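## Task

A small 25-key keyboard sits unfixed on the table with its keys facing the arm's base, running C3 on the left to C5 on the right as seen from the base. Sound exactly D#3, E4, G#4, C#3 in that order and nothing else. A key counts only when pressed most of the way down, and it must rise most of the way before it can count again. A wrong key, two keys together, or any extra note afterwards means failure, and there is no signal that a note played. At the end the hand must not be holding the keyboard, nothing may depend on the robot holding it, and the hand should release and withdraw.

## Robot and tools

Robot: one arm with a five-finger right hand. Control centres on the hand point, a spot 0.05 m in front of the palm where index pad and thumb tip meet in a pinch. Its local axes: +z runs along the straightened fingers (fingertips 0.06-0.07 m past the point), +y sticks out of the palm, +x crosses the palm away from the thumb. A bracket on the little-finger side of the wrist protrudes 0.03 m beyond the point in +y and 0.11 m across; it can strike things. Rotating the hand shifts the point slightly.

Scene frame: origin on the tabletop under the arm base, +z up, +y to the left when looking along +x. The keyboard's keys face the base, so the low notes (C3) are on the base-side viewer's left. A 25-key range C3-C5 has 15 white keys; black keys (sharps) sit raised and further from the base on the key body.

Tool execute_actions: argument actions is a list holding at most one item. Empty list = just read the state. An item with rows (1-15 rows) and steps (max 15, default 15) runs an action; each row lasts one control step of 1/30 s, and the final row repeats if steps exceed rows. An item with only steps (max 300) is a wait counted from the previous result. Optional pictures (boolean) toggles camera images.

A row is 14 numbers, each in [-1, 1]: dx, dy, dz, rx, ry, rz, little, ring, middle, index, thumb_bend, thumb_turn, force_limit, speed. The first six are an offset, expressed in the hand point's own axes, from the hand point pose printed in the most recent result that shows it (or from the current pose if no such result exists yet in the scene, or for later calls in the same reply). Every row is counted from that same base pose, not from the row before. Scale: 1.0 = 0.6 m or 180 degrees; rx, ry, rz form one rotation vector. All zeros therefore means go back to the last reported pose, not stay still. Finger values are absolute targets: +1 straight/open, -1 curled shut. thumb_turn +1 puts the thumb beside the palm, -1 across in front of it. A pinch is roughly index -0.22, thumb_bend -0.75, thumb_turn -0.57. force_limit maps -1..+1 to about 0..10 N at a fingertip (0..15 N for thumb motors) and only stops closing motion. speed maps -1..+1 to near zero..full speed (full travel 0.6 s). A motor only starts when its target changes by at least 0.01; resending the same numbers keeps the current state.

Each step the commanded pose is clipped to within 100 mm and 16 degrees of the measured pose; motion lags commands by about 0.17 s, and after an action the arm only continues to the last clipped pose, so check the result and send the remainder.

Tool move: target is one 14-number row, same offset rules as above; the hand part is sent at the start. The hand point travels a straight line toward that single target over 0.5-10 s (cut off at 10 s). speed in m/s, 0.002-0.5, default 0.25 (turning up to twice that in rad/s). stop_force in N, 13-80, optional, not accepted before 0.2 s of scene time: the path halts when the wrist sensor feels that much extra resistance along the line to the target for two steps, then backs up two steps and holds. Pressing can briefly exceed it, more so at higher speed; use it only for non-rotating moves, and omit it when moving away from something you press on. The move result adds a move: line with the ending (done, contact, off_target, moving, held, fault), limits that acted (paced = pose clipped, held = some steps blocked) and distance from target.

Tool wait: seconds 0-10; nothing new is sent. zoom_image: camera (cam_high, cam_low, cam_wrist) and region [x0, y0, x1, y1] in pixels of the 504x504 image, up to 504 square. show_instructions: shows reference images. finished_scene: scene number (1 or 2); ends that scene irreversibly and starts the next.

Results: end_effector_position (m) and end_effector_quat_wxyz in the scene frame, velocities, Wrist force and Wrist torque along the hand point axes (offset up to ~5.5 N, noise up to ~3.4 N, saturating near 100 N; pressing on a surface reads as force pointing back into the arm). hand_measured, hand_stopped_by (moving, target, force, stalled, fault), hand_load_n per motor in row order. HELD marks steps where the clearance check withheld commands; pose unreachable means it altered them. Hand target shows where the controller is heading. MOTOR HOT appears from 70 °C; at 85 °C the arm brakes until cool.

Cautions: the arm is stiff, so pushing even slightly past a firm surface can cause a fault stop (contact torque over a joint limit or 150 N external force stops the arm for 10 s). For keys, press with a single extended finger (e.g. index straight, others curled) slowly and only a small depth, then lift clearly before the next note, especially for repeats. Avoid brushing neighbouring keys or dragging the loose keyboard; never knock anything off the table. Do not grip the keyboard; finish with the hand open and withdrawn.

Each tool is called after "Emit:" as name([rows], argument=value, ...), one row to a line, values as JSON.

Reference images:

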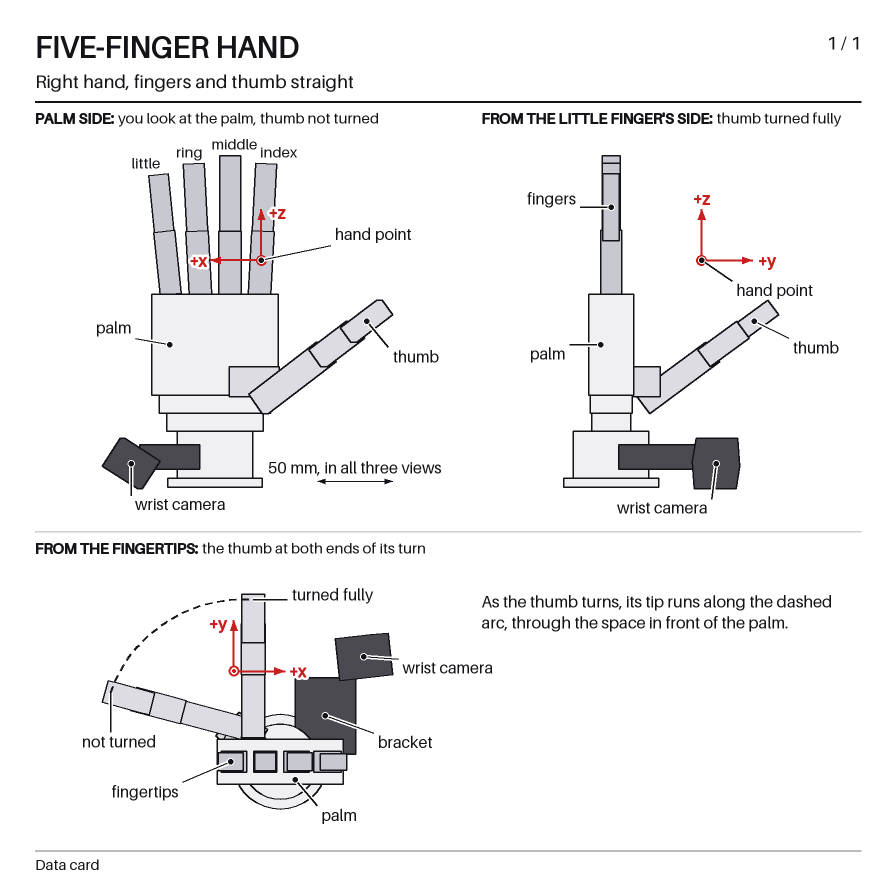

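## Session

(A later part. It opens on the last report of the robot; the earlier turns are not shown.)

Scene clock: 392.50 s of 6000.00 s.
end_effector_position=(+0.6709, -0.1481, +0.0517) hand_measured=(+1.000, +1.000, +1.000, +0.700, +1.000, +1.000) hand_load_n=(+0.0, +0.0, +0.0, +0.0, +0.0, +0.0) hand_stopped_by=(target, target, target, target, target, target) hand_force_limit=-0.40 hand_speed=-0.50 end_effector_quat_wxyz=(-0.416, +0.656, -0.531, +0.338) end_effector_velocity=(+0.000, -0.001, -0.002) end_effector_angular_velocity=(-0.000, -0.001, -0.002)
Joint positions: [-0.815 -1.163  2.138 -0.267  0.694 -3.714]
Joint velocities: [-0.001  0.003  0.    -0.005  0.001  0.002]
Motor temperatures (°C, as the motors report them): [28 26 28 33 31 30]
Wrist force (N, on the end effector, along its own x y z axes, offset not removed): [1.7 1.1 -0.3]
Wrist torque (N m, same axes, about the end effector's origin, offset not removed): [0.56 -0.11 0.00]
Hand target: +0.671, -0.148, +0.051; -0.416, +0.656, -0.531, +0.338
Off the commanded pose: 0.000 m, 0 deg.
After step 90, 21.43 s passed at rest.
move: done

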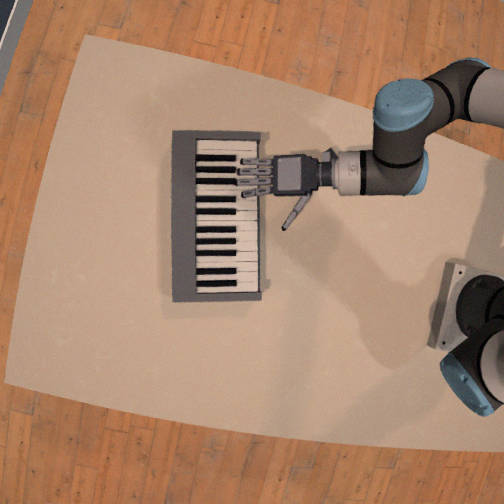

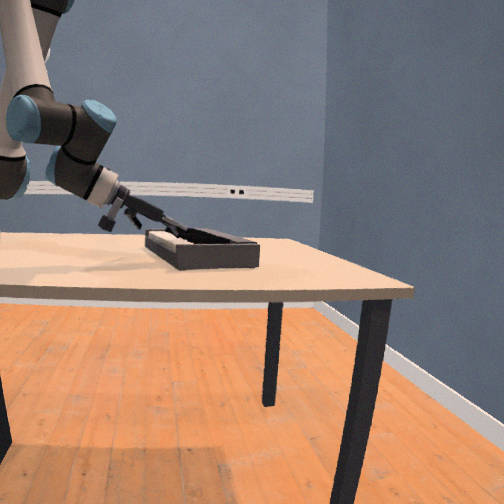

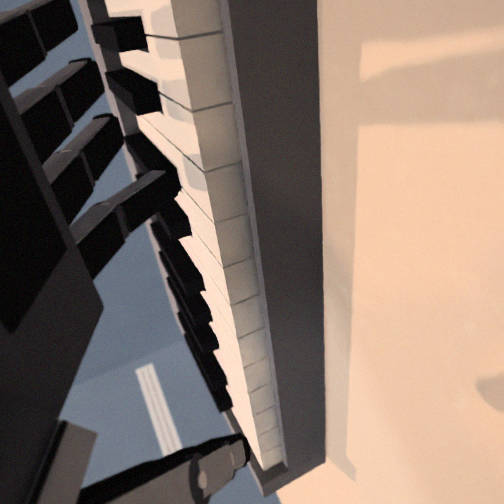

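Emit:
execute_actions([
  {"rows": [[0, 0, 0, 0, 0, 0, 1, 1, 1, 0.6, 1, 1, -0.4, -0.9]], "steps": 15},
], pictures=false)

Emit:
execute_actions([
  {"steps": 10},
])

Emit:
zoom_image(camera="cam_wrist", region=[90, 80, 290, 280])

Scene clock: 414.90 s of 6000.00 s.
end_effector_position=(+0.6709, -0.1480, +0.0516) hand_measured=(+1.000, +1.000, +1.000, +0.634, +1.000, +1.000) hand_load_n=(+0.0, +0.0, +0.0, +0.0, +0.0, +0.0) hand_stopped_by=(target, target, target, moving, target, target) hand_force_limit=-0.40 hand_speed=-0.90 end_effector_quat_wxyz=(-0.416, +0.656, -0.531, +0.338) end_effector_velocity=(-0.000, +0.000, +0.000) end_effector_angular_velocity=(-0.000, -0.000, -0.000)
Joint positions: [-0.814 -1.163  2.139 -0.267  0.694 -3.714]
Joint velocities: [ 0.    -0.001  0.     0.     0.     0.   ]
Motor temperatures (°C, as the motors report them): [28 26 28 33 31 30]
Wrist force (N, on the end effector, along its own x y z axes, offset not removed): [1.8 0.0 1.6]
Wrist torque (N m, same axes, about the end effector's origin, offset not removed): [0.25 -0.20 -0.06]
Hand target: +0.671, -0.148, +0.052; -0.416, +0.656, -0.531, +0.338
Off the commanded pose: 0.000 m, 0 deg.
Steps of this call (steps 1 to 90: nothing new was sent; then 18.90 s passed at rest; steps 91 to 105: all 15 steps of this action). Readings (end_effector_position | what the end effector reports):
91: (+0.6709, -0.1480, +0.0514) | hand_measured=(+1.000, +1.000, +1.000, +0.700, +1.000, +1.000) hand_load_n=(+0.0, +0.0, +0.0, +0.0, +0.0, +0.0) hand_stopped_by=(target, target, target, moving, target, target) hand_force_limit=-0.40 hand_speed=-0.90
92: (+0.6709, -0.1480, +0.0514) | hand_measured=(+1.000, +1.000, +1.000, +0.700, +1.000, +1.000) hand_load_n=(+0.0, +0.0, +0.0, +0.0, +0.0, +0.0) hand_stopped_by=(target, target, target, moving, target, target) hand_force_limit=-0.40 hand_speed=-0.90
94: (+0.6709, -0.1480, +0.0515) | hand_measured=(+1.000, +1.000, +1.000, +0.694, +1.000, +1.000) hand_load_n=(+0.0, +0.0, +0.0, +0.0, +0.0, +0.0) hand_stopped_by=(target, target, target, moving, target, target) hand_force_limit=-0.40 hand_speed=-0.90
98: (+0.6709, -0.1480, +0.0515) | hand_measured=(+1.000, +1.000, +1.000, +0.672, +1.000, +1.000) hand_load_n=(+0.0, +0.0, +0.0, +0.0, +0.0, +0.0) hand_stopped_by=(target, target, target, moving, target, target) hand_force_limit=-0.40 hand_speed=-0.90
105: the state above

Scene clock: 415.23 s of 6000.00 s.
end_effector_position=(+0.6709, -0.1481, +0.0517) hand_measured=(+1.000, +1.000, +1.000, +0.600, +1.000, +1.000) hand_load_n=(+0.0, +0.0, +0.0, +0.5, +0.0, +0.0) hand_stopped_by=(target, target, target, target, target, target) hand_force_limit=-0.40 hand_speed=-0.90 end_effector_quat_wxyz=(-0.416, +0.656, -0.531, +0.338) end_effector_velocity=(-0.000, -0.001, -0.000) end_effector_angular_velocity=(+0.000, +0.000, -0.001)
Joint positions: [-0.814 -1.163  2.138 -0.267  0.694 -3.714]
Joint velocities: [-0.001  0.001 -0.    -0.     0.    -0.   ]
Motor temperatures (°C, as the motors report them): [28 26 28 33 31 30]
Wrist force (N, on the end effector, along its own x y z axes, offset not removed): [-0.4 -0.9 0.7]
Wrist torque (N m, same axes, about the end effector's origin, offset not removed): [0.43 0.14 -0.14]
Hand target: +0.671, -0.148, +0.052; -0.416, +0.656, -0.531, +0.338
Off the commanded pose: 0.000 m, 0 deg.
Steps of this call (steps 1 to 10: nothing new was sent). Readings (end_effector_position | what the end effector reports):
1: (+0.6709, -0.1480, +0.0516) | hand_measured=(+1.000, +1.000, +1.000, +0.628, +1.000, +1.000) hand_load_n=(+0.0, +0.0, +0.0, +0.0, +0.0, +0.0) hand_stopped_by=(target, target, target, moving, target, target) hand_force_limit=-0.40 hand_speed=-0.90
2: (+0.6709, -0.1480, +0.0517) | hand_measured=(+1.000, +1.000, +1.000, +0.622, +1.000, +1.000) hand_load_n=(+0.0, +0.0, +0.0, +0.0, +0.0, +0.0) hand_stopped_by=(target, target, target, moving, target, target) hand_force_limit=-0.40 hand_speed=-0.90
4: (+0.6709, -0.1481, +0.0517) | hand_measured=(+1.000, +1.000, +1.000, +0.612, +1.000, +1.000) hand_load_n=(+0.0, +0.0, +0.0, +0.0, +0.0, +0.0) hand_stopped_by=(target, target, target, moving, target, target) hand_force_limit=-0.40 hand_speed=-0.90
8: (+0.6709, -0.1481, +0.0517) | hand_measured=(+1.000, +1.000, +1.000, +0.600, +1.000, +1.000) hand_load_n=(+0.0, +0.0, +0.0, +0.5, +0.0, +0.0) hand_stopped_by=(target, target, target, moving, target, target) hand_force_limit=-0.40 hand_speed=-0.90
10: the state above

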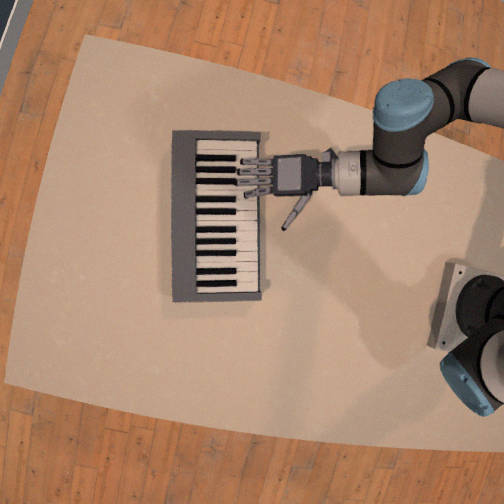

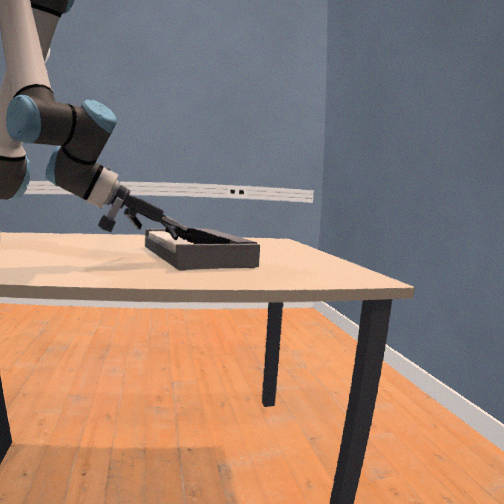

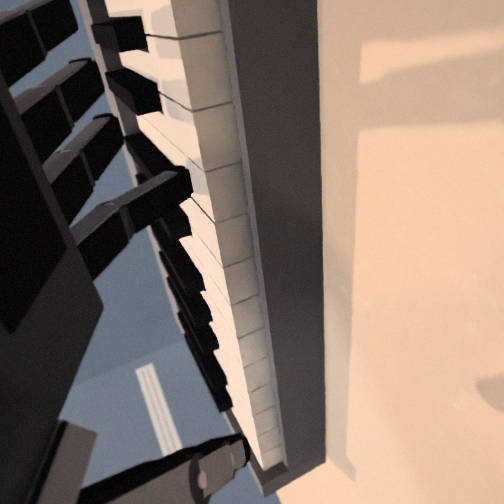

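Region (90, 80, 290, 280) of cam_wrist's 504x504 image, scaled by 2.520, with more detail than that image has.

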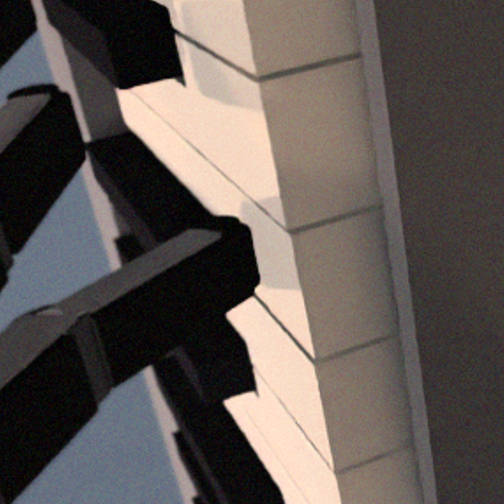

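Emit:
move(target=[0, -0.00423, 0.00906, 0, 0, 0, 1, 1, 1, 0.53, 1, 1, -0.4, -0.9], speed=0.015)

Emit:
zoom_image(camera="cam_wrist", region=[90, 80, 290, 280])

Emit:
zoom_image(camera="cam_high", region=[210, 160, 290, 230])

Scene clock: 440.43 s of 6000.00 s.
end_effector_position=(+0.6765, -0.1469, +0.0517) hand_measured=(+1.000, +1.000, +1.000, +0.530, +1.000, +1.000) hand_load_n=(+0.0, +0.0, +0.0, +0.0, +0.0, +0.0) hand_stopped_by=(target, target, target, target, target, target) hand_force_limit=-0.40 hand_speed=-0.90 end_effector_quat_wxyz=(-0.416, +0.656, -0.531, +0.338) end_effector_velocity=(+0.003, +0.001, +0.000) end_effector_angular_velocity=(-0.000, -0.000, +0.000)
Joint positions: [-0.805 -1.159  2.13  -0.27   0.701 -3.704]
Joint velocities: [ 0.006  0.002 -0.005 -0.002  0.004  0.005]
Motor temperatures (°C, as the motors report them): [28 26 28 33 31 30]
Wrist force (N, on the end effector, along its own x y z axes, offset not removed): [-1.7 -2.2 0.6]
Wrist torque (N m, same axes, about the end effector's origin, offset not removed): [0.00 0.34 -0.26]
Hand target: +0.677, -0.147, +0.052; -0.416, +0.656, -0.531, +0.338
Off the commanded pose: 0.000 m, 0 deg.
After step 90, 21.50 s passed at rest.
move: done

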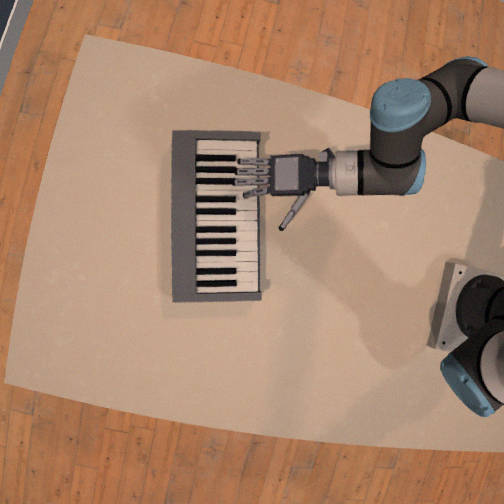

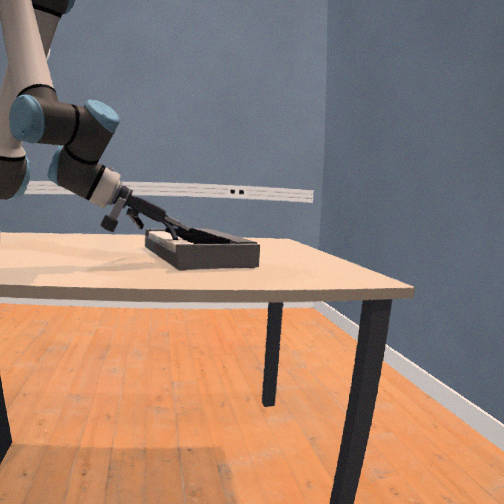

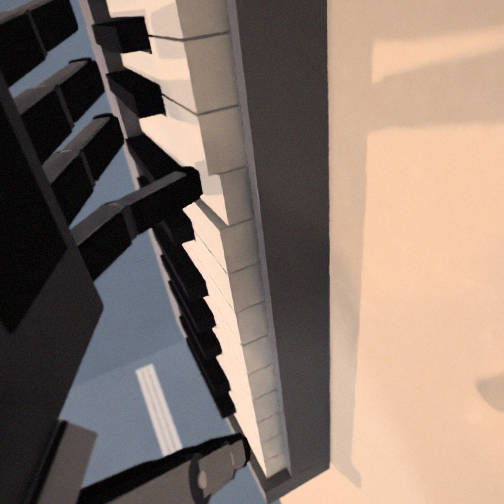

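Region (90, 80, 290, 280) of cam_wrist's 504x504 image, scaled by 2.520, with more detail than that image has.

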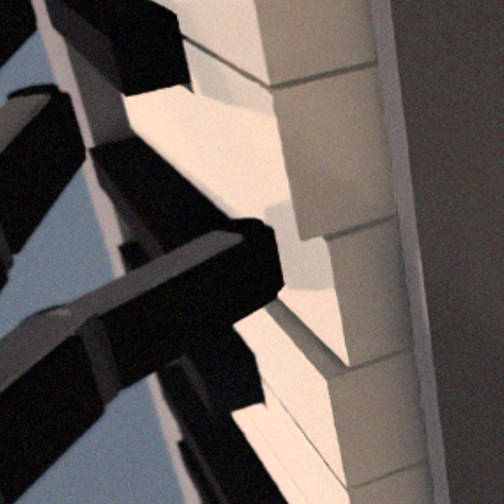

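Region (210, 160, 290, 230) of cam_high's 504x504 image, scaled by 6.300, with more detail than that image has; it fills the top 441 rows of this view, and the rest is white.

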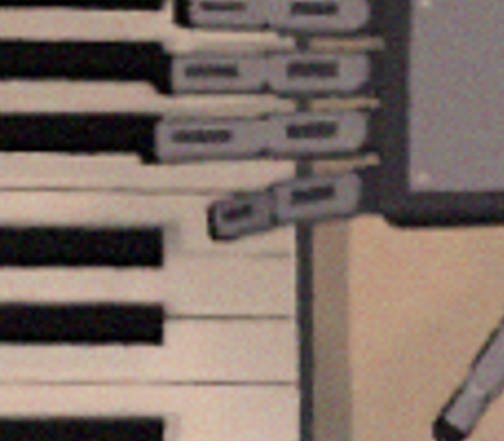

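Emit:
execute_actions([
  {"rows": [[0, 0, 0, 0, 0, 0, 1, 1, 1, 0.35, 1, 1, -0.4, -0.9]], "steps": 15},
], pictures=false)

Emit:
execute_actions([
  {"steps": 20},
])

Emit:
zoom_image(camera="cam_wrist", region=[90, 80, 290, 280])

Scene clock: 452.70 s of 6000.00 s.
end_effector_position=(+0.6765, -0.1469, +0.0517) hand_measured=(+1.000, +1.000, +1.000, +0.464, +1.000, +1.000) hand_load_n=(+0.0, +0.0, +0.0, +1.0, +0.0, +0.0) hand_stopped_by=(target, target, target, moving, target, target) hand_force_limit=-0.40 hand_speed=-0.90 end_effector_quat_wxyz=(-0.416, +0.656, -0.531, +0.338) end_effector_velocity=(+0.000, -0.000, +0.001) end_effector_angular_velocity=(-0.000, -0.001, +0.001)
Joint positions: [-0.805 -1.159  2.13  -0.27   0.701 -3.704]
Joint velocities: [ 0.    -0.    -0.001  0.    -0.001 -0.   ]
Motor temperatures (°C, as the motors report them): [28 26 28 33 31 30]
Wrist force (N, on the end effector, along its own x y z axes, offset not removed): [-1.3 -0.4 -0.2]
Wrist torque (N m, same axes, about the end effector's origin, offset not removed): [0.63 0.38 -0.19]
Hand target: +0.676, -0.147, +0.052; -0.416, +0.656, -0.531, +0.338
Off the commanded pose: 0.000 m, 0 deg.
Steps of this call (steps 1 to 90: nothing new was sent; then 8.77 s passed at rest; steps 91 to 105: all 15 steps of this action). Readings (end_effector_position | what the end effector reports):
91: (+0.6768, -0.1468, +0.0517) | hand_measured=(+1.000, +1.000, +1.000, +0.530, +1.000, +1.000) hand_load_n=(+0.0, +0.0, +0.0, +0.0, +0.0, +0.0) hand_stopped_by=(target, target, target, moving, target, target) hand_force_limit=-0.40 hand_speed=-0.90
92: (+0.6768, -0.1468, +0.0517) | hand_measured=(+1.000, +1.000, +1.000, +0.530, +1.000, +1.000) hand_load_n=(+0.0, +0.0, +0.0, +0.0, +0.0, +0.0) hand_stopped_by=(target, target, target, moving, target, target) hand_force_limit=-0.40 hand_speed=-0.90
94: (+0.6768, -0.1468, +0.0517) | hand_measured=(+1.000, +1.000, +1.000, +0.526, +1.000, +1.000) hand_load_n=(+0.0, +0.0, +0.0, +1.0, +0.0, +0.0) hand_stopped_by=(target, target, target, moving, target, target) hand_force_limit=-0.40 hand_speed=-0.90
98: (+0.6767, -0.1469, +0.0516) | hand_measured=(+1.000, +1.000, +1.000, +0.502, +1.000, +1.000) hand_load_n=(+0.0, +0.0, +0.0, +1.0, +0.0, +0.0) hand_stopped_by=(target, target, target, moving, target, target) hand_force_limit=-0.40 hand_speed=-0.90
105: the state above

Scene clock: 453.37 s of 6000.00 s.
end_effector_position=(+0.6765, -0.1469, +0.0517) hand_measured=(+1.000, +1.000, +1.000, +0.366, +1.000, +1.000) hand_load_n=(+0.0, +0.0, +0.0, +3.0, +0.0, +0.0) hand_stopped_by=(target, target, target, force, target, target) hand_force_limit=-0.40 hand_speed=-0.90 end_effector_quat_wxyz=(-0.416, +0.656, -0.531, +0.338) end_effector_velocity=(-0.000, +0.000, +0.000) end_effector_angular_velocity=(+0.000, +0.000, -0.000)
Joint positions: [-0.805 -1.159  2.13  -0.27   0.701 -3.704]
Joint velocities: [ 0. -0.  0.  0.  0.  0.]
Motor temperatures (°C, as the motors report them): [28 26 28 33 31 30]
Wrist force (N, on the end effector, along its own x y z axes, offset not removed): [0.2 -4.7 -0.8]
Wrist torque (N m, same axes, about the end effector's origin, offset not removed): [0.47 0.16 -0.16]
Hand target: +0.676, -0.147, +0.052; -0.416, +0.656, -0.531, +0.338
Off the commanded pose: 0.000 m, 0 deg.
Steps of this call (steps 1 to 20: nothing new was sent). Readings (end_effector_position | what the end effector reports):
1: (+0.6765, -0.1469, +0.0517) | hand_measured=(+1.000, +1.000, +1.000, +0.458, +1.000, +1.000) hand_load_n=(+0.0, +0.0, +0.0, +1.0, +0.0, +0.0) hand_stopped_by=(target, target, target, moving, target, target) hand_force_limit=-0.40 hand_speed=-0.90
2: (+0.6765, -0.1469, +0.0517) | hand_measured=(+1.000, +1.000, +1.000, +0.452, +1.000, +1.000) hand_load_n=(+0.0, +0.0, +0.0, +1.0, +0.0, +0.0) hand_stopped_by=(target, target, target, moving, target, target) hand_force_limit=-0.40 hand_speed=-0.90
4: (+0.6765, -0.1469, +0.0517) | hand_measured=(+1.000, +1.000, +1.000, +0.442, +1.000, +1.000) hand_load_n=(+0.0, +0.0, +0.0, +1.0, +0.0, +0.0) hand_stopped_by=(target, target, target, moving, target, target) hand_force_limit=-0.40 hand_speed=-0.90
8: (+0.6765, -0.1469, +0.0517) | hand_measured=(+1.000, +1.000, +1.000, +0.420, +1.000, +1.000) hand_load_n=(+0.0, +0.0, +0.0, +1.0, +0.0, +0.0) hand_stopped_by=(target, target, target, moving, target, target) hand_force_limit=-0.40 hand_speed=-0.90
20: the state above

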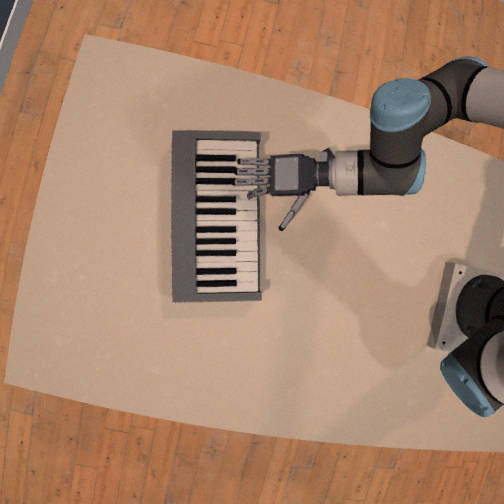

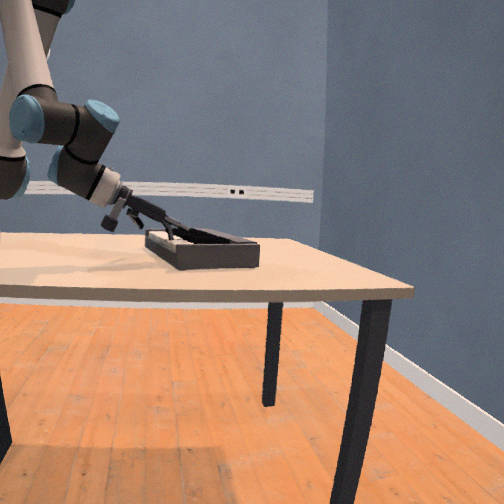

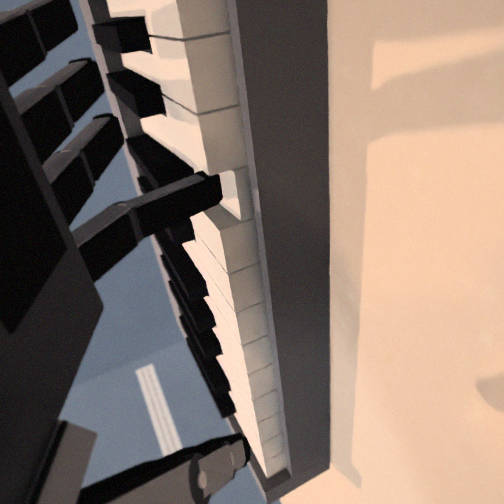

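Region (90, 80, 290, 280) of cam_wrist's 504x504 image, scaled by 2.520, with more detail than that image has.

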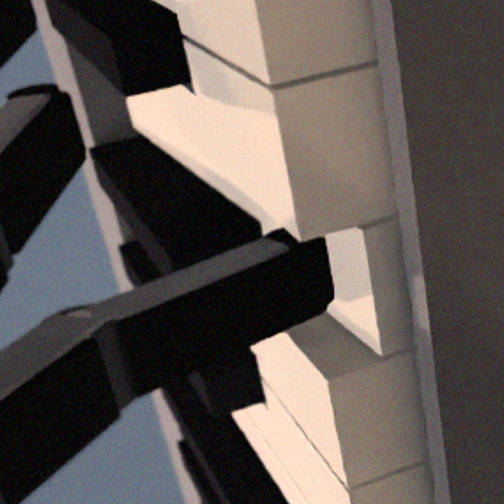

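Emit:
move(target=[0, -0.01812, -0.00845, 0, 0, 0, 1, 1, 1, 0.75, 1, 1, -0.4, 0.3], speed=0.05)

Emit:
move(target=[0.0987, -0.0297, 0.0744, 0, 0, 0, 1, 1, 1, 0.75, 1, 1, -0.4, 0.3], speed=0.1)

Emit:
zoom_image(camera="cam_high", region=[180, 110, 290, 220])

Scene clock: 488.87 s of 6000.00 s.
end_effector_position=(+0.6765, -0.1469, +0.0634) hand_measured=(+1.000, +1.000, +1.000, +0.750, +1.000, +1.000) hand_load_n=(+0.0, +0.0, +0.0, +0.0, +0.0, +0.0) hand_stopped_by=(target, target, target, target, target, target) hand_force_limit=-0.40 hand_speed=0.30 end_effector_quat_wxyz=(-0.416, +0.656, -0.531, +0.338) end_effector_velocity=(-0.000, -0.001, +0.002) end_effector_angular_velocity=(+0.001, -0.000, -0.001)
Joint positions: [-0.805 -1.178  2.127 -0.248  0.701 -3.705]
Joint velocities: [-0.001 -0.004 -0.001  0.005 -0.001 -0.   ]
Motor temperatures (°C, as the motors report them): [28 26 28 33 31 30]
Wrist force (N, on the end effector, along its own x y z axes, offset not removed): [1.2 -1.3 -0.3]
Wrist torque (N m, same axes, about the end effector's origin, offset not removed): [0.21 -0.01 -0.08]
Hand target: +0.677, -0.147, +0.064; -0.416, +0.656, -0.531, +0.338
Off the commanded pose: 0.000 m, 0 deg.
After step 90, 31.70 s passed at rest.
move: done

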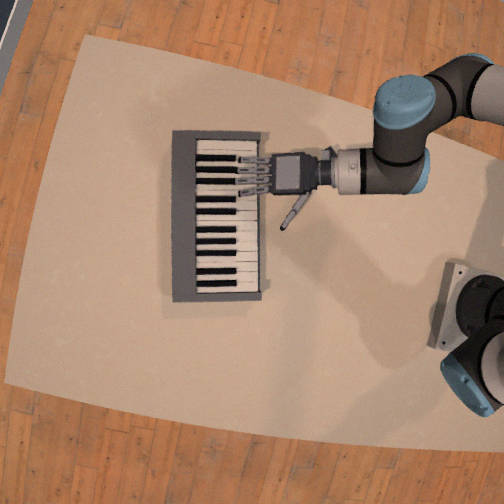

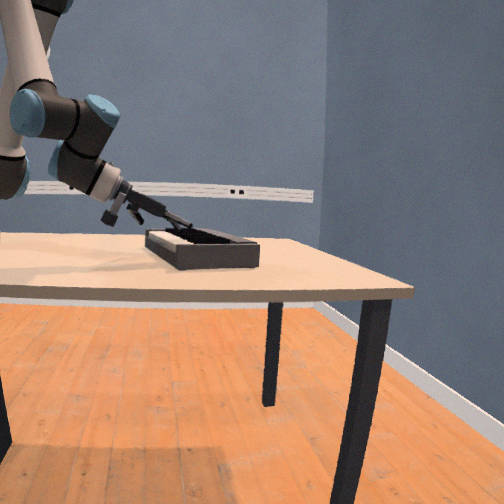

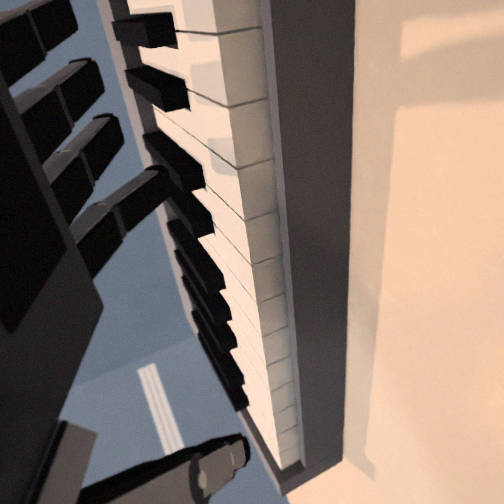

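Scene clock: 490.17 s of 6000.00 s.
end_effector_position=(+0.7355, -0.1948, +0.0607) hand_measured=(+1.000, +1.000, +1.000, +0.750, +1.000, +1.000) hand_load_n=(+0.0, +0.0, +0.0, +0.0, +0.0, +0.0) hand_stopped_by=(target, target, target, target, target, target) hand_force_limit=-0.40 hand_speed=0.30 end_effector_quat_wxyz=(-0.416, +0.656, -0.531, +0.338) end_effector_velocity=(+0.002, -0.001, -0.000) end_effector_angular_velocity=(-0.000, +0.000, +0.001)
Joint positions: [-0.791 -1.089  1.977 -0.198  0.712 -3.691]
Joint velocities: [ 0.001  0.002 -0.004  0.002  0.    -0.   ]
Motor temperatures (°C, as the motors report them): [28 26 28 33 31 30]
Wrist force (N, on the end effector, along its own x y z axes, offset not removed): [-0.3 -0.5 3.8]
Wrist torque (N m, same axes, about the end effector's origin, offset not removed): [0.09 0.05 -0.19]
Hand target: +0.736, -0.195, +0.061; -0.416, +0.656, -0.531, +0.338
Off the commanded pose: 0.000 m, 0 deg.
move: done

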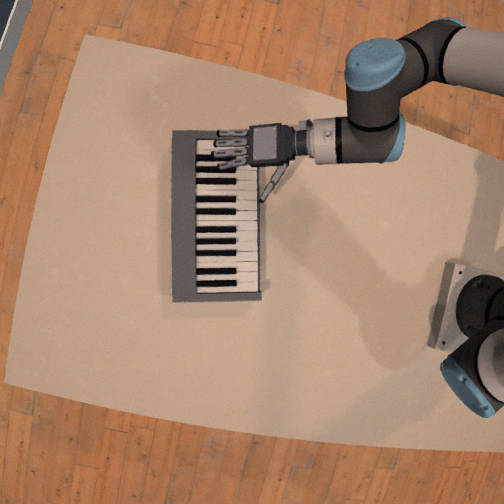

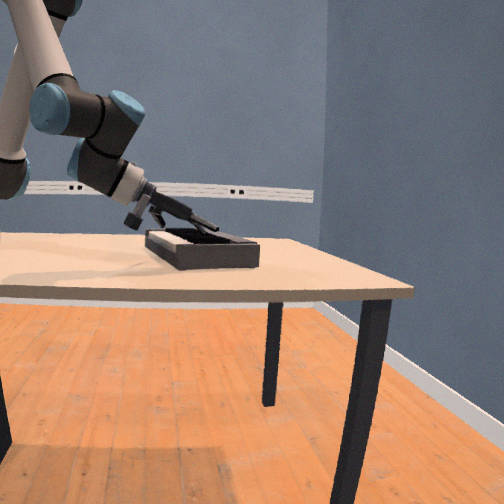

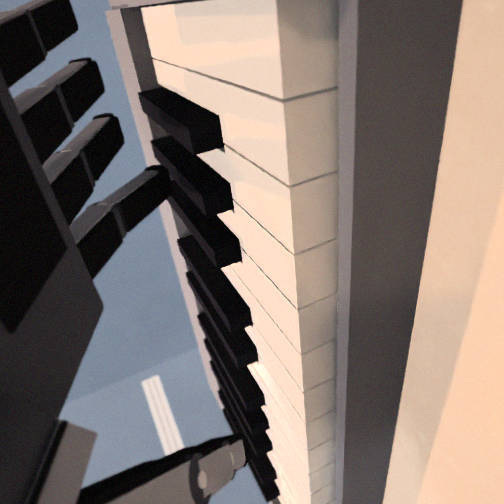

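Region (180, 110, 290, 220) of cam_high's 504x504 image, scaled by 4.582, with more detail than that image has.

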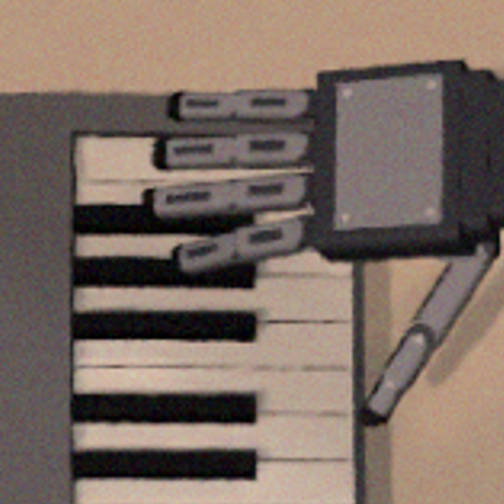

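Emit:
move(target=[-0.0067, 0, 0, 0, 0, 0, 1, 1, 1, 0.71, 1, 1, -0.4, -0.8], speed=0.02)

Emit:
zoom_image(camera="cam_high", region=[190, 130, 270, 200])

Emit:
zoom_image(camera="cam_wrist", region=[90, 70, 290, 290])

Scene clock: 505.87 s of 6000.00 s.
end_effector_position=(+0.7347, -0.1911, +0.0607) hand_measured=(+1.000, +1.000, +1.000, +0.710, +1.000, +1.000) hand_load_n=(+0.0, +0.0, +0.0, +0.0, +0.0, +0.0) hand_stopped_by=(target, target, target, target, target, target) hand_force_limit=-0.40 hand_speed=-0.80 end_effector_quat_wxyz=(-0.416, +0.656, -0.531, +0.338) end_effector_velocity=(-0.001, +0.002, -0.000) end_effector_angular_velocity=(+0.000, +0.000, +0.000)
Joint positions: [-0.787 -1.092  1.982 -0.203  0.715 -3.687]
Joint velocities: [ 0.002 -0.002  0.004 -0.002  0.001  0.001]
Motor temperatures (°C, as the motors report them): [28 26 28 33 31 30]
Wrist force (N, on the end effector, along its own x y z axes, offset not removed): [0.6 -2.0 -0.4]
Wrist torque (N m, same axes, about the end effector's origin, offset not removed): [0.09 0.17 -0.08]
Hand target: +0.735, -0.191, +0.061; -0.416, +0.656, -0.531, +0.338
Off the commanded pose: 0.000 m, 0 deg.
After step 90, 12.00 s passed at rest.
move: done

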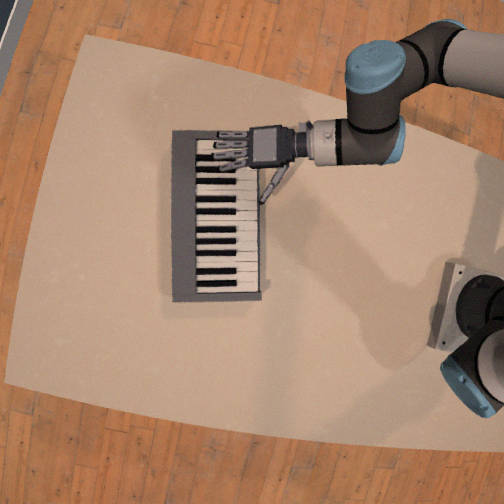

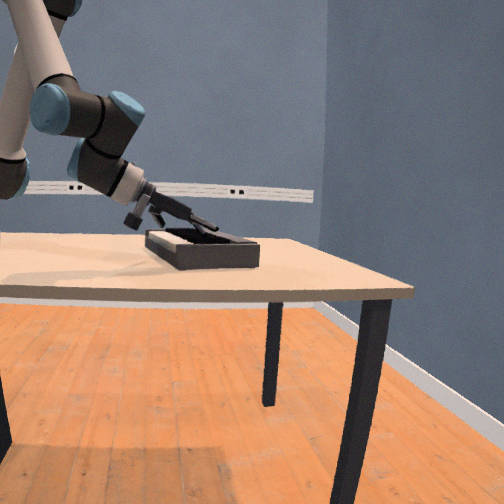

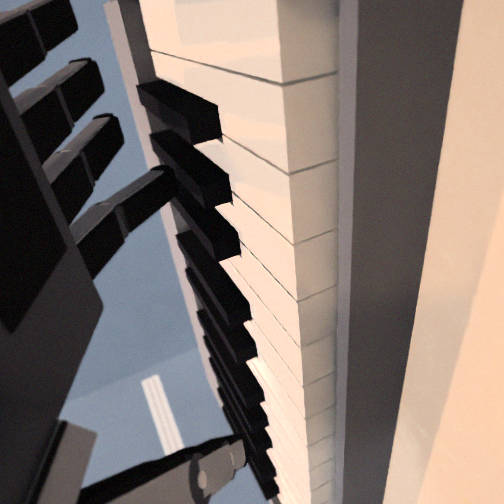

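Region (190, 130, 270, 200) of cam_high's 504x504 image, scaled by 6.300, with more detail than that image has; it fills the top 441 rows of this view, and the rest is white.

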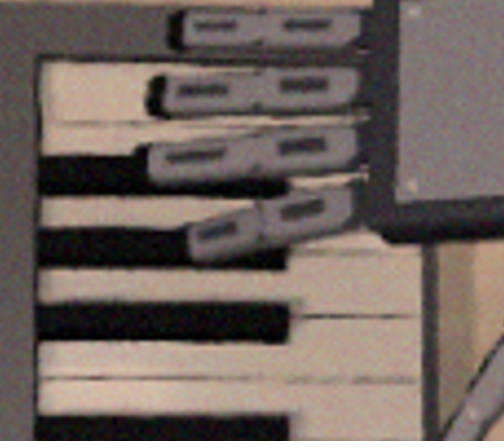

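Region (90, 70, 290, 290) of cam_wrist's 504x504 image, scaled by 2.291, with more detail than that image has; it fills the left 458 columns of this view, and the rest is white.

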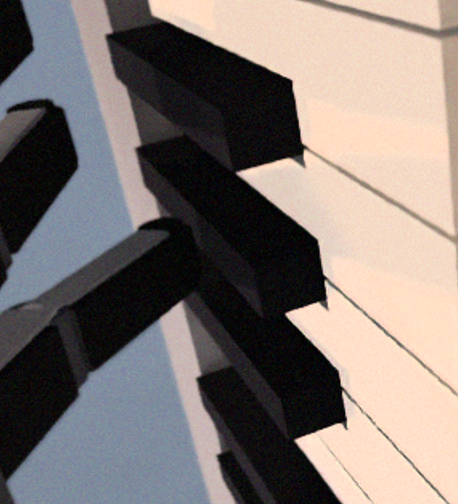

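Emit:
execute_actions([
  {"rows": [[0, 0, 0, 0, 0, 0, 1, 1, 1, 0.48, 1, 1, -0.4, -0.9]], "steps": 15},
], pictures=false)

Emit:
execute_actions([
  {"steps": 24},
])

Emit:
zoom_image(camera="cam_wrist", region=[90, 70, 290, 290])

Scene clock: 518.67 s of 6000.00 s.
end_effector_position=(+0.7347, -0.1909, +0.0607) hand_measured=(+1.000, +1.000, +1.000, +0.644, +1.000, +1.000) hand_load_n=(+0.0, +0.0, +0.0, +1.5, +0.0, +0.0) hand_stopped_by=(target, target, target, moving, target, target) hand_force_limit=-0.40 hand_speed=-0.90 end_effector_quat_wxyz=(-0.416, +0.656, -0.532, +0.338) end_effector_velocity=(+0.000, -0.001, +0.000) end_effector_angular_velocity=(-0.001, -0.001, -0.000)
Joint positions: [-0.787 -1.092  1.982 -0.203  0.715 -3.687]
Joint velocities: [-0.001  0.001 -0.001 -0.     0.    -0.001]
Motor temperatures (°C, as the motors report them): [28 26 28 33 31 30]
Wrist force (N, on the end effector, along its own x y z axes, offset not removed): [1.9 -1.7 0.0]
Wrist torque (N m, same axes, about the end effector's origin, offset not removed): [0.41 -0.17 0.00]
Hand target: +0.735, -0.191, +0.061; -0.416, +0.656, -0.531, +0.338
Off the commanded pose: 0.000 m, 0 deg.
Steps of this call (steps 1 to 90: nothing new was sent; then 9.30 s passed at rest; steps 91 to 105: all 15 steps of this action). Readings (end_effector_position | what the end effector reports):
91: (+0.7347, -0.1908, +0.0607) | hand_measured=(+1.000, +1.000, +1.000, +0.710, +1.000, +1.000) hand_load_n=(+0.0, +0.0, +0.0, +0.0, +0.0, +0.0) hand_stopped_by=(target, target, target, moving, target, target) hand_force_limit=-0.40 hand_speed=-0.90
92: (+0.7347, -0.1908, +0.0607) | hand_measured=(+1.000, +1.000, +1.000, +0.710, +1.000, +1.000) hand_load_n=(+0.0, +0.0, +0.0, +0.0, +0.0, +0.0) hand_stopped_by=(target, target, target, moving, target, target) hand_force_limit=-0.40 hand_speed=-0.90
94: (+0.7347, -0.1908, +0.0607) | hand_measured=(+1.000, +1.000, +1.000, +0.704, +1.000, +1.000) hand_load_n=(+0.0, +0.0, +0.0, +0.0, +0.0, +0.0) hand_stopped_by=(target, target, target, moving, target, target) hand_force_limit=-0.40 hand_speed=-0.90
98: (+0.7347, -0.1908, +0.0607) | hand_measured=(+1.000, +1.000, +1.000, +0.682, +1.000, +1.000) hand_load_n=(+0.0, +0.0, +0.0, +0.0, +0.0, +0.0) hand_stopped_by=(target, target, target, moving, target, target) hand_force_limit=-0.40 hand_speed=-0.90
105: the state above

Scene clock: 519.47 s of 6000.00 s.
end_effector_position=(+0.7347, -0.1911, +0.0607) hand_measured=(+1.000, +1.000, +1.000, +0.556, +1.000, +1.000) hand_load_n=(+0.0, +0.0, +0.0, +3.5, +0.0, +0.0) hand_stopped_by=(target, target, target, force, target, target) hand_force_limit=-0.40 hand_speed=-0.90 end_effector_quat_wxyz=(-0.416, +0.656, -0.531, +0.338) end_effector_velocity=(+0.000, -0.000, +0.000) end_effector_angular_velocity=(-0.001, -0.000, +0.000)
Joint positions: [-0.787 -1.092  1.982 -0.203  0.715 -3.687]
Joint velocities: [-0.    -0.    -0.     0.     0.    -0.001]
Motor temperatures (°C, as the motors report them): [28 26 28 33 31 30]
Wrist force (N, on the end effector, along its own x y z axes, offset not removed): [-1.5 -4.6 1.4]
Wrist torque (N m, same axes, about the end effector's origin, offset not removed): [0.28 0.32 -0.29]
Hand target: +0.735, -0.191, +0.061; -0.416, +0.656, -0.531, +0.338
Off the commanded pose: 0.000 m, 0 deg.
Steps of this call (steps 1 to 24: nothing new was sent). Readings (end_effector_position | what the end effector reports):
1: (+0.7347, -0.1910, +0.0607) | hand_measured=(+1.000, +1.000, +1.000, +0.638, +1.000, +1.000) hand_load_n=(+0.0, +0.0, +0.0, +1.5, +0.0, +0.0) hand_stopped_by=(target, target, target, moving, target, target) hand_force_limit=-0.40 hand_speed=-0.90
2: (+0.7347, -0.1910, +0.0607) | hand_measured=(+1.000, +1.000, +1.000, +0.634, +1.000, +1.000) hand_load_n=(+0.0, +0.0, +0.0, +1.5, +0.0, +0.0) hand_stopped_by=(target, target, target, moving, target, target) hand_force_limit=-0.40 hand_speed=-0.90
4: (+0.7347, -0.1910, +0.0607) | hand_measured=(+1.000, +1.000, +1.000, +0.622, +1.000, +1.000) hand_load_n=(+0.0, +0.0, +0.0, +1.5, +0.0, +0.0) hand_stopped_by=(target, target, target, moving, target, target) hand_force_limit=-0.40 hand_speed=-0.90
8: (+0.7347, -0.1911, +0.0607) | hand_measured=(+1.000, +1.000, +1.000, +0.600, +1.000, +1.000) hand_load_n=(+0.0, +0.0, +0.0, +1.5, +0.0, +0.0) hand_stopped_by=(target, target, target, moving, target, target) hand_force_limit=-0.40 hand_speed=-0.90
24: the state above

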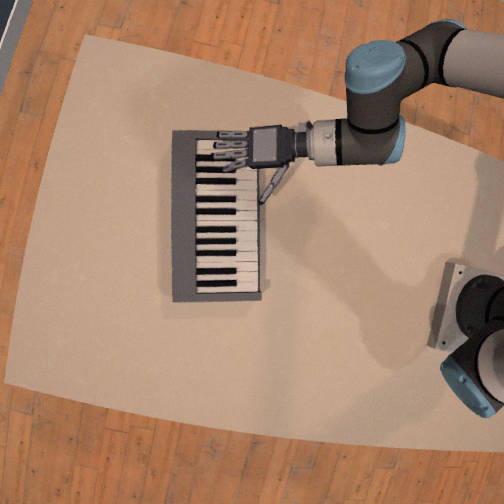

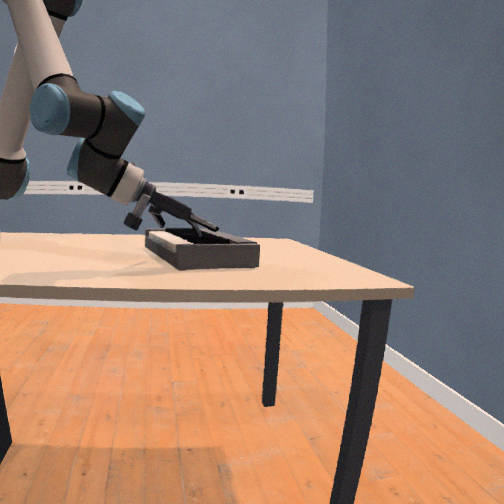

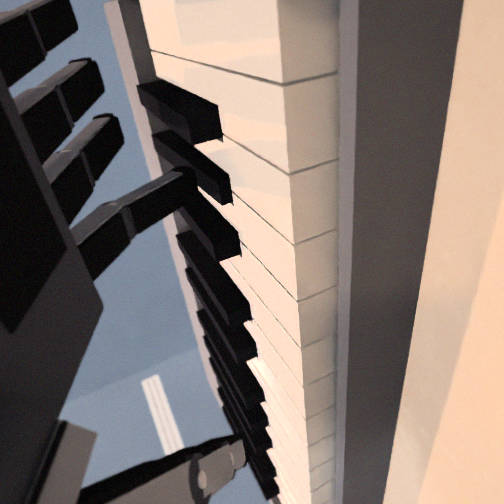

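Region (90, 70, 290, 290) of cam_wrist's 504x504 image, scaled by 2.291, with more detail than that image has; it fills the left 458 columns of this view, and the rest is white.

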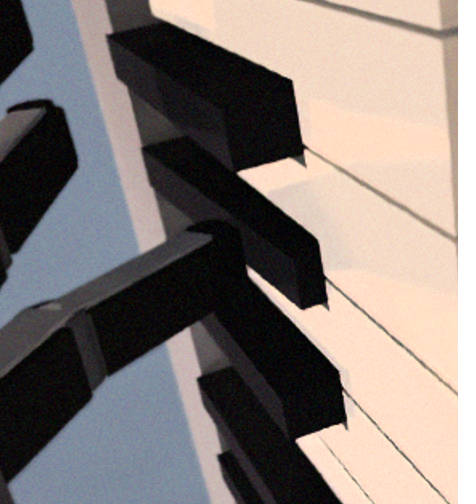

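Emit:
move(target=[-0.4247, 0.0013, -0.0031, 0, 0, 0, 1, 1, 1, 1.0, 1, 1, -0.4, 0.5], speed=0.18)

Emit:
execute_actions([
  {"rows": [[0, 0, 0, 0, 0, 0, 1, 1, 1, 0.72, 1, 1, -0.4, -0.5]], "steps": 15},
])

Emit:
zoom_image(camera="cam_high", region=[180, 230, 280, 320])

Scene clock: 543.27 s of 6000.00 s.
end_effector_position=(+0.6803, +0.0576, +0.0604) hand_measured=(+1.000, +1.000, +1.000, +1.000, +1.000, +1.000) hand_load_n=(+0.0, +0.0, +0.0, +0.0, +0.0, +0.0) hand_stopped_by=(target, target, target, target, target, target) hand_force_limit=-0.40 hand_speed=0.50 end_effector_quat_wxyz=(-0.416, +0.656, -0.531, +0.338) end_effector_velocity=(+0.000, +0.002, +0.000) end_effector_angular_velocity=(-0.000, -0.000, -0.001)
Joint positions: [-0.436 -1.276  2.249 -0.458  1.007 -3.426]
Joint velocities: [ 0.005 -0.001  0.001 -0.002  0.006  0.004]
Motor temperatures (°C, as the motors report them): [28 26 28 33 31 30]
Wrist force (N, on the end effector, along its own x y z axes, offset not removed): [-1.0 -2.4 1.5]
Wrist torque (N m, same axes, about the end effector's origin, offset not removed): [-0.06 0.35 -0.28]
Hand target: +0.680, +0.058, +0.060; -0.416, +0.656, -0.531, +0.338
Off the commanded pose: 0.000 m, 0 deg.
After step 90, 18.80 s passed at rest.
move: done

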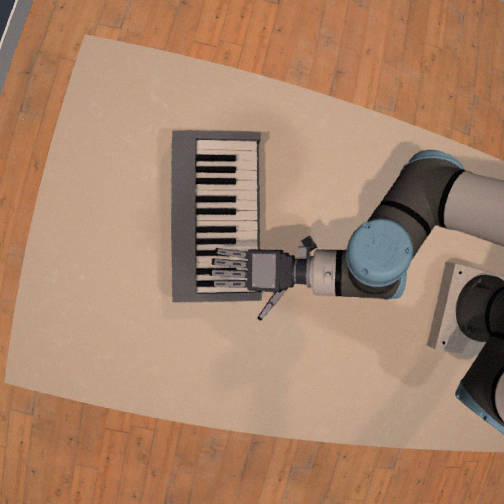

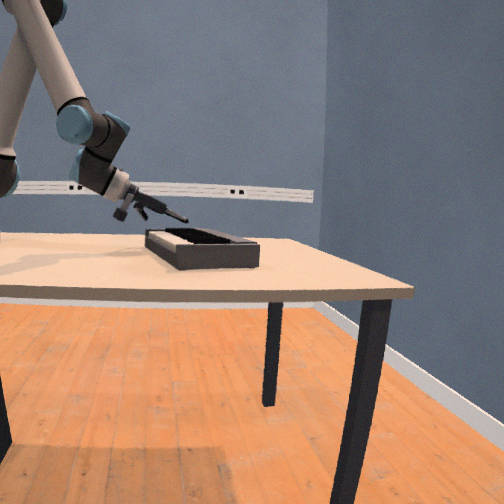

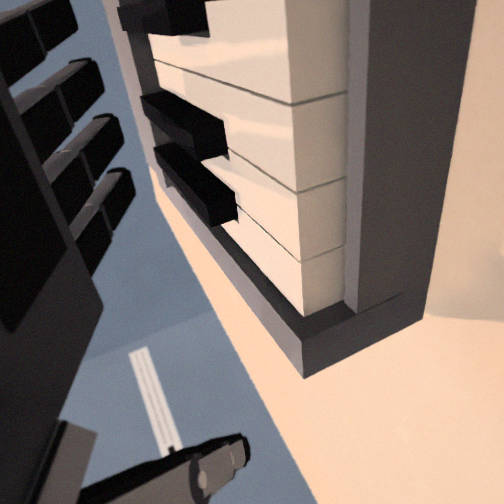

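Scene clock: 543.77 s of 6000.00 s.
end_effector_position=(+0.6803, +0.0577, +0.0604) hand_measured=(+1.000, +1.000, +1.000, +0.720, +1.000, +1.000) hand_load_n=(+0.0, +0.0, +0.0, +0.0, +0.0, +0.0) hand_stopped_by=(target, target, target, moving, target, target) hand_force_limit=-0.40 hand_speed=-0.50 end_effector_quat_wxyz=(-0.416, +0.656, -0.531, +0.338) end_effector_velocity=(+0.001, +0.000, +0.001) end_effector_angular_velocity=(-0.000, -0.001, +0.001)
Joint positions: [-0.436 -1.276  2.249 -0.459  1.007 -3.426]
Joint velocities: [ 0.001 -0.001 -0.002  0.001  0.     0.   ]
Motor temperatures (°C, as the motors report them): [28 26 28 33 31 30]
Wrist force (N, on the end effector, along its own x y z axes, offset not removed): [-0.5 -0.1 2.4]
Wrist torque (N m, same axes, about the end effector's origin, offset not removed): [0.28 0.18 -0.15]
Hand target: +0.680, +0.058, +0.060; -0.416, +0.656, -0.531, +0.338
Off the commanded pose: 0.000 m, 0 deg.
Steps of this call (steps 1 to 15: all 15 steps of this action). Readings (end_effector_position | what the end effector reports):
1: (+0.6803, +0.0577, +0.0604) | hand_measured=(+1.000, +1.000, +1.000, +1.000, +1.000, +1.000) hand_load_n=(+0.0, +0.0, +0.0, +0.0, +0.0, +0.0) hand_stopped_by=(target, target, target, moving, target, target) hand_force_limit=-0.40 hand_speed=-0.50
2: (+0.6803, +0.0577, +0.0604) | hand_measured=(+1.000, +1.000, +1.000, +1.000, +1.000, +1.000) hand_load_n=(+0.0, +0.0, +0.0, +0.0, +0.0, +0.0) hand_stopped_by=(target, target, target, moving, target, target) hand_force_limit=-0.40 hand_speed=-0.50
4: (+0.6803, +0.0577, +0.0604) | hand_measured=(+1.000, +1.000, +1.000, +0.974, +1.000, +1.000) hand_load_n=(+0.0, +0.0, +0.0, +0.0, +0.0, +0.0) hand_stopped_by=(target, target, target, moving, target, target) hand_force_limit=-0.40 hand_speed=-0.50
8: (+0.6803, +0.0577, +0.0604) | hand_measured=(+1.000, +1.000, +1.000, +0.864, +1.000, +1.000) hand_load_n=(+0.0, +0.0, +0.0, +0.0, +0.0, +0.0) hand_stopped_by=(target, target, target, moving, target, target) hand_force_limit=-0.40 hand_speed=-0.50
15: the state above

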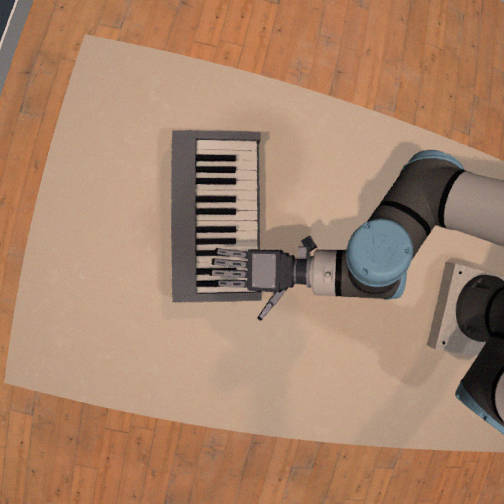

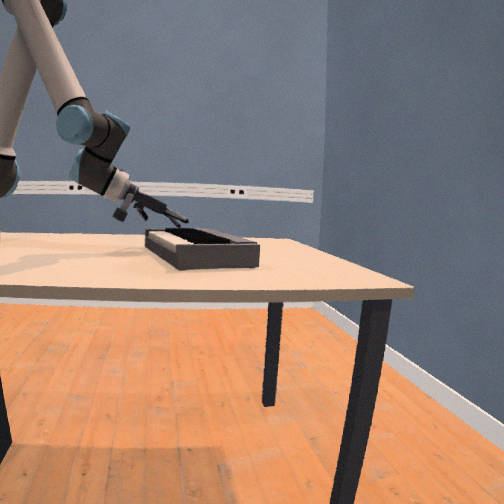

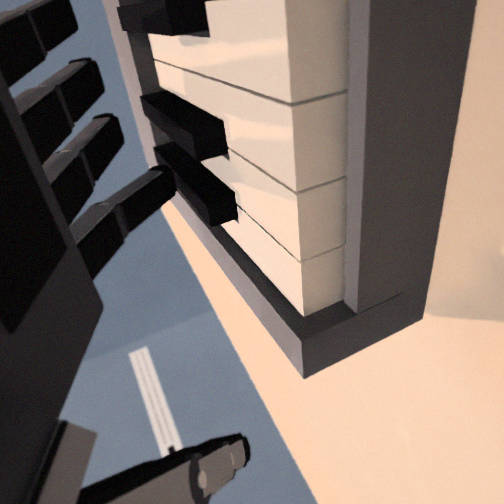

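Region (180, 230, 280, 320) of cam_high's 504x504 image, scaled by 5.040, with more detail than that image has; it fills the top 454 rows of this view, and the rest is white.

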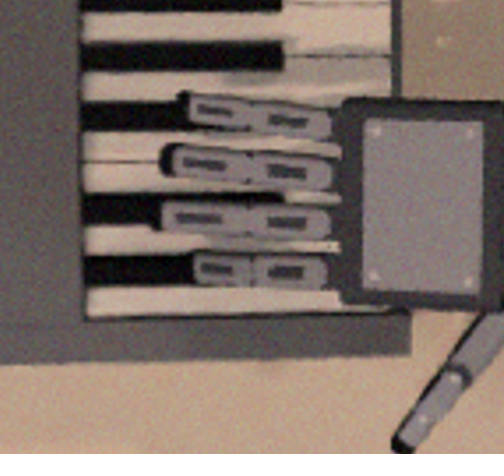

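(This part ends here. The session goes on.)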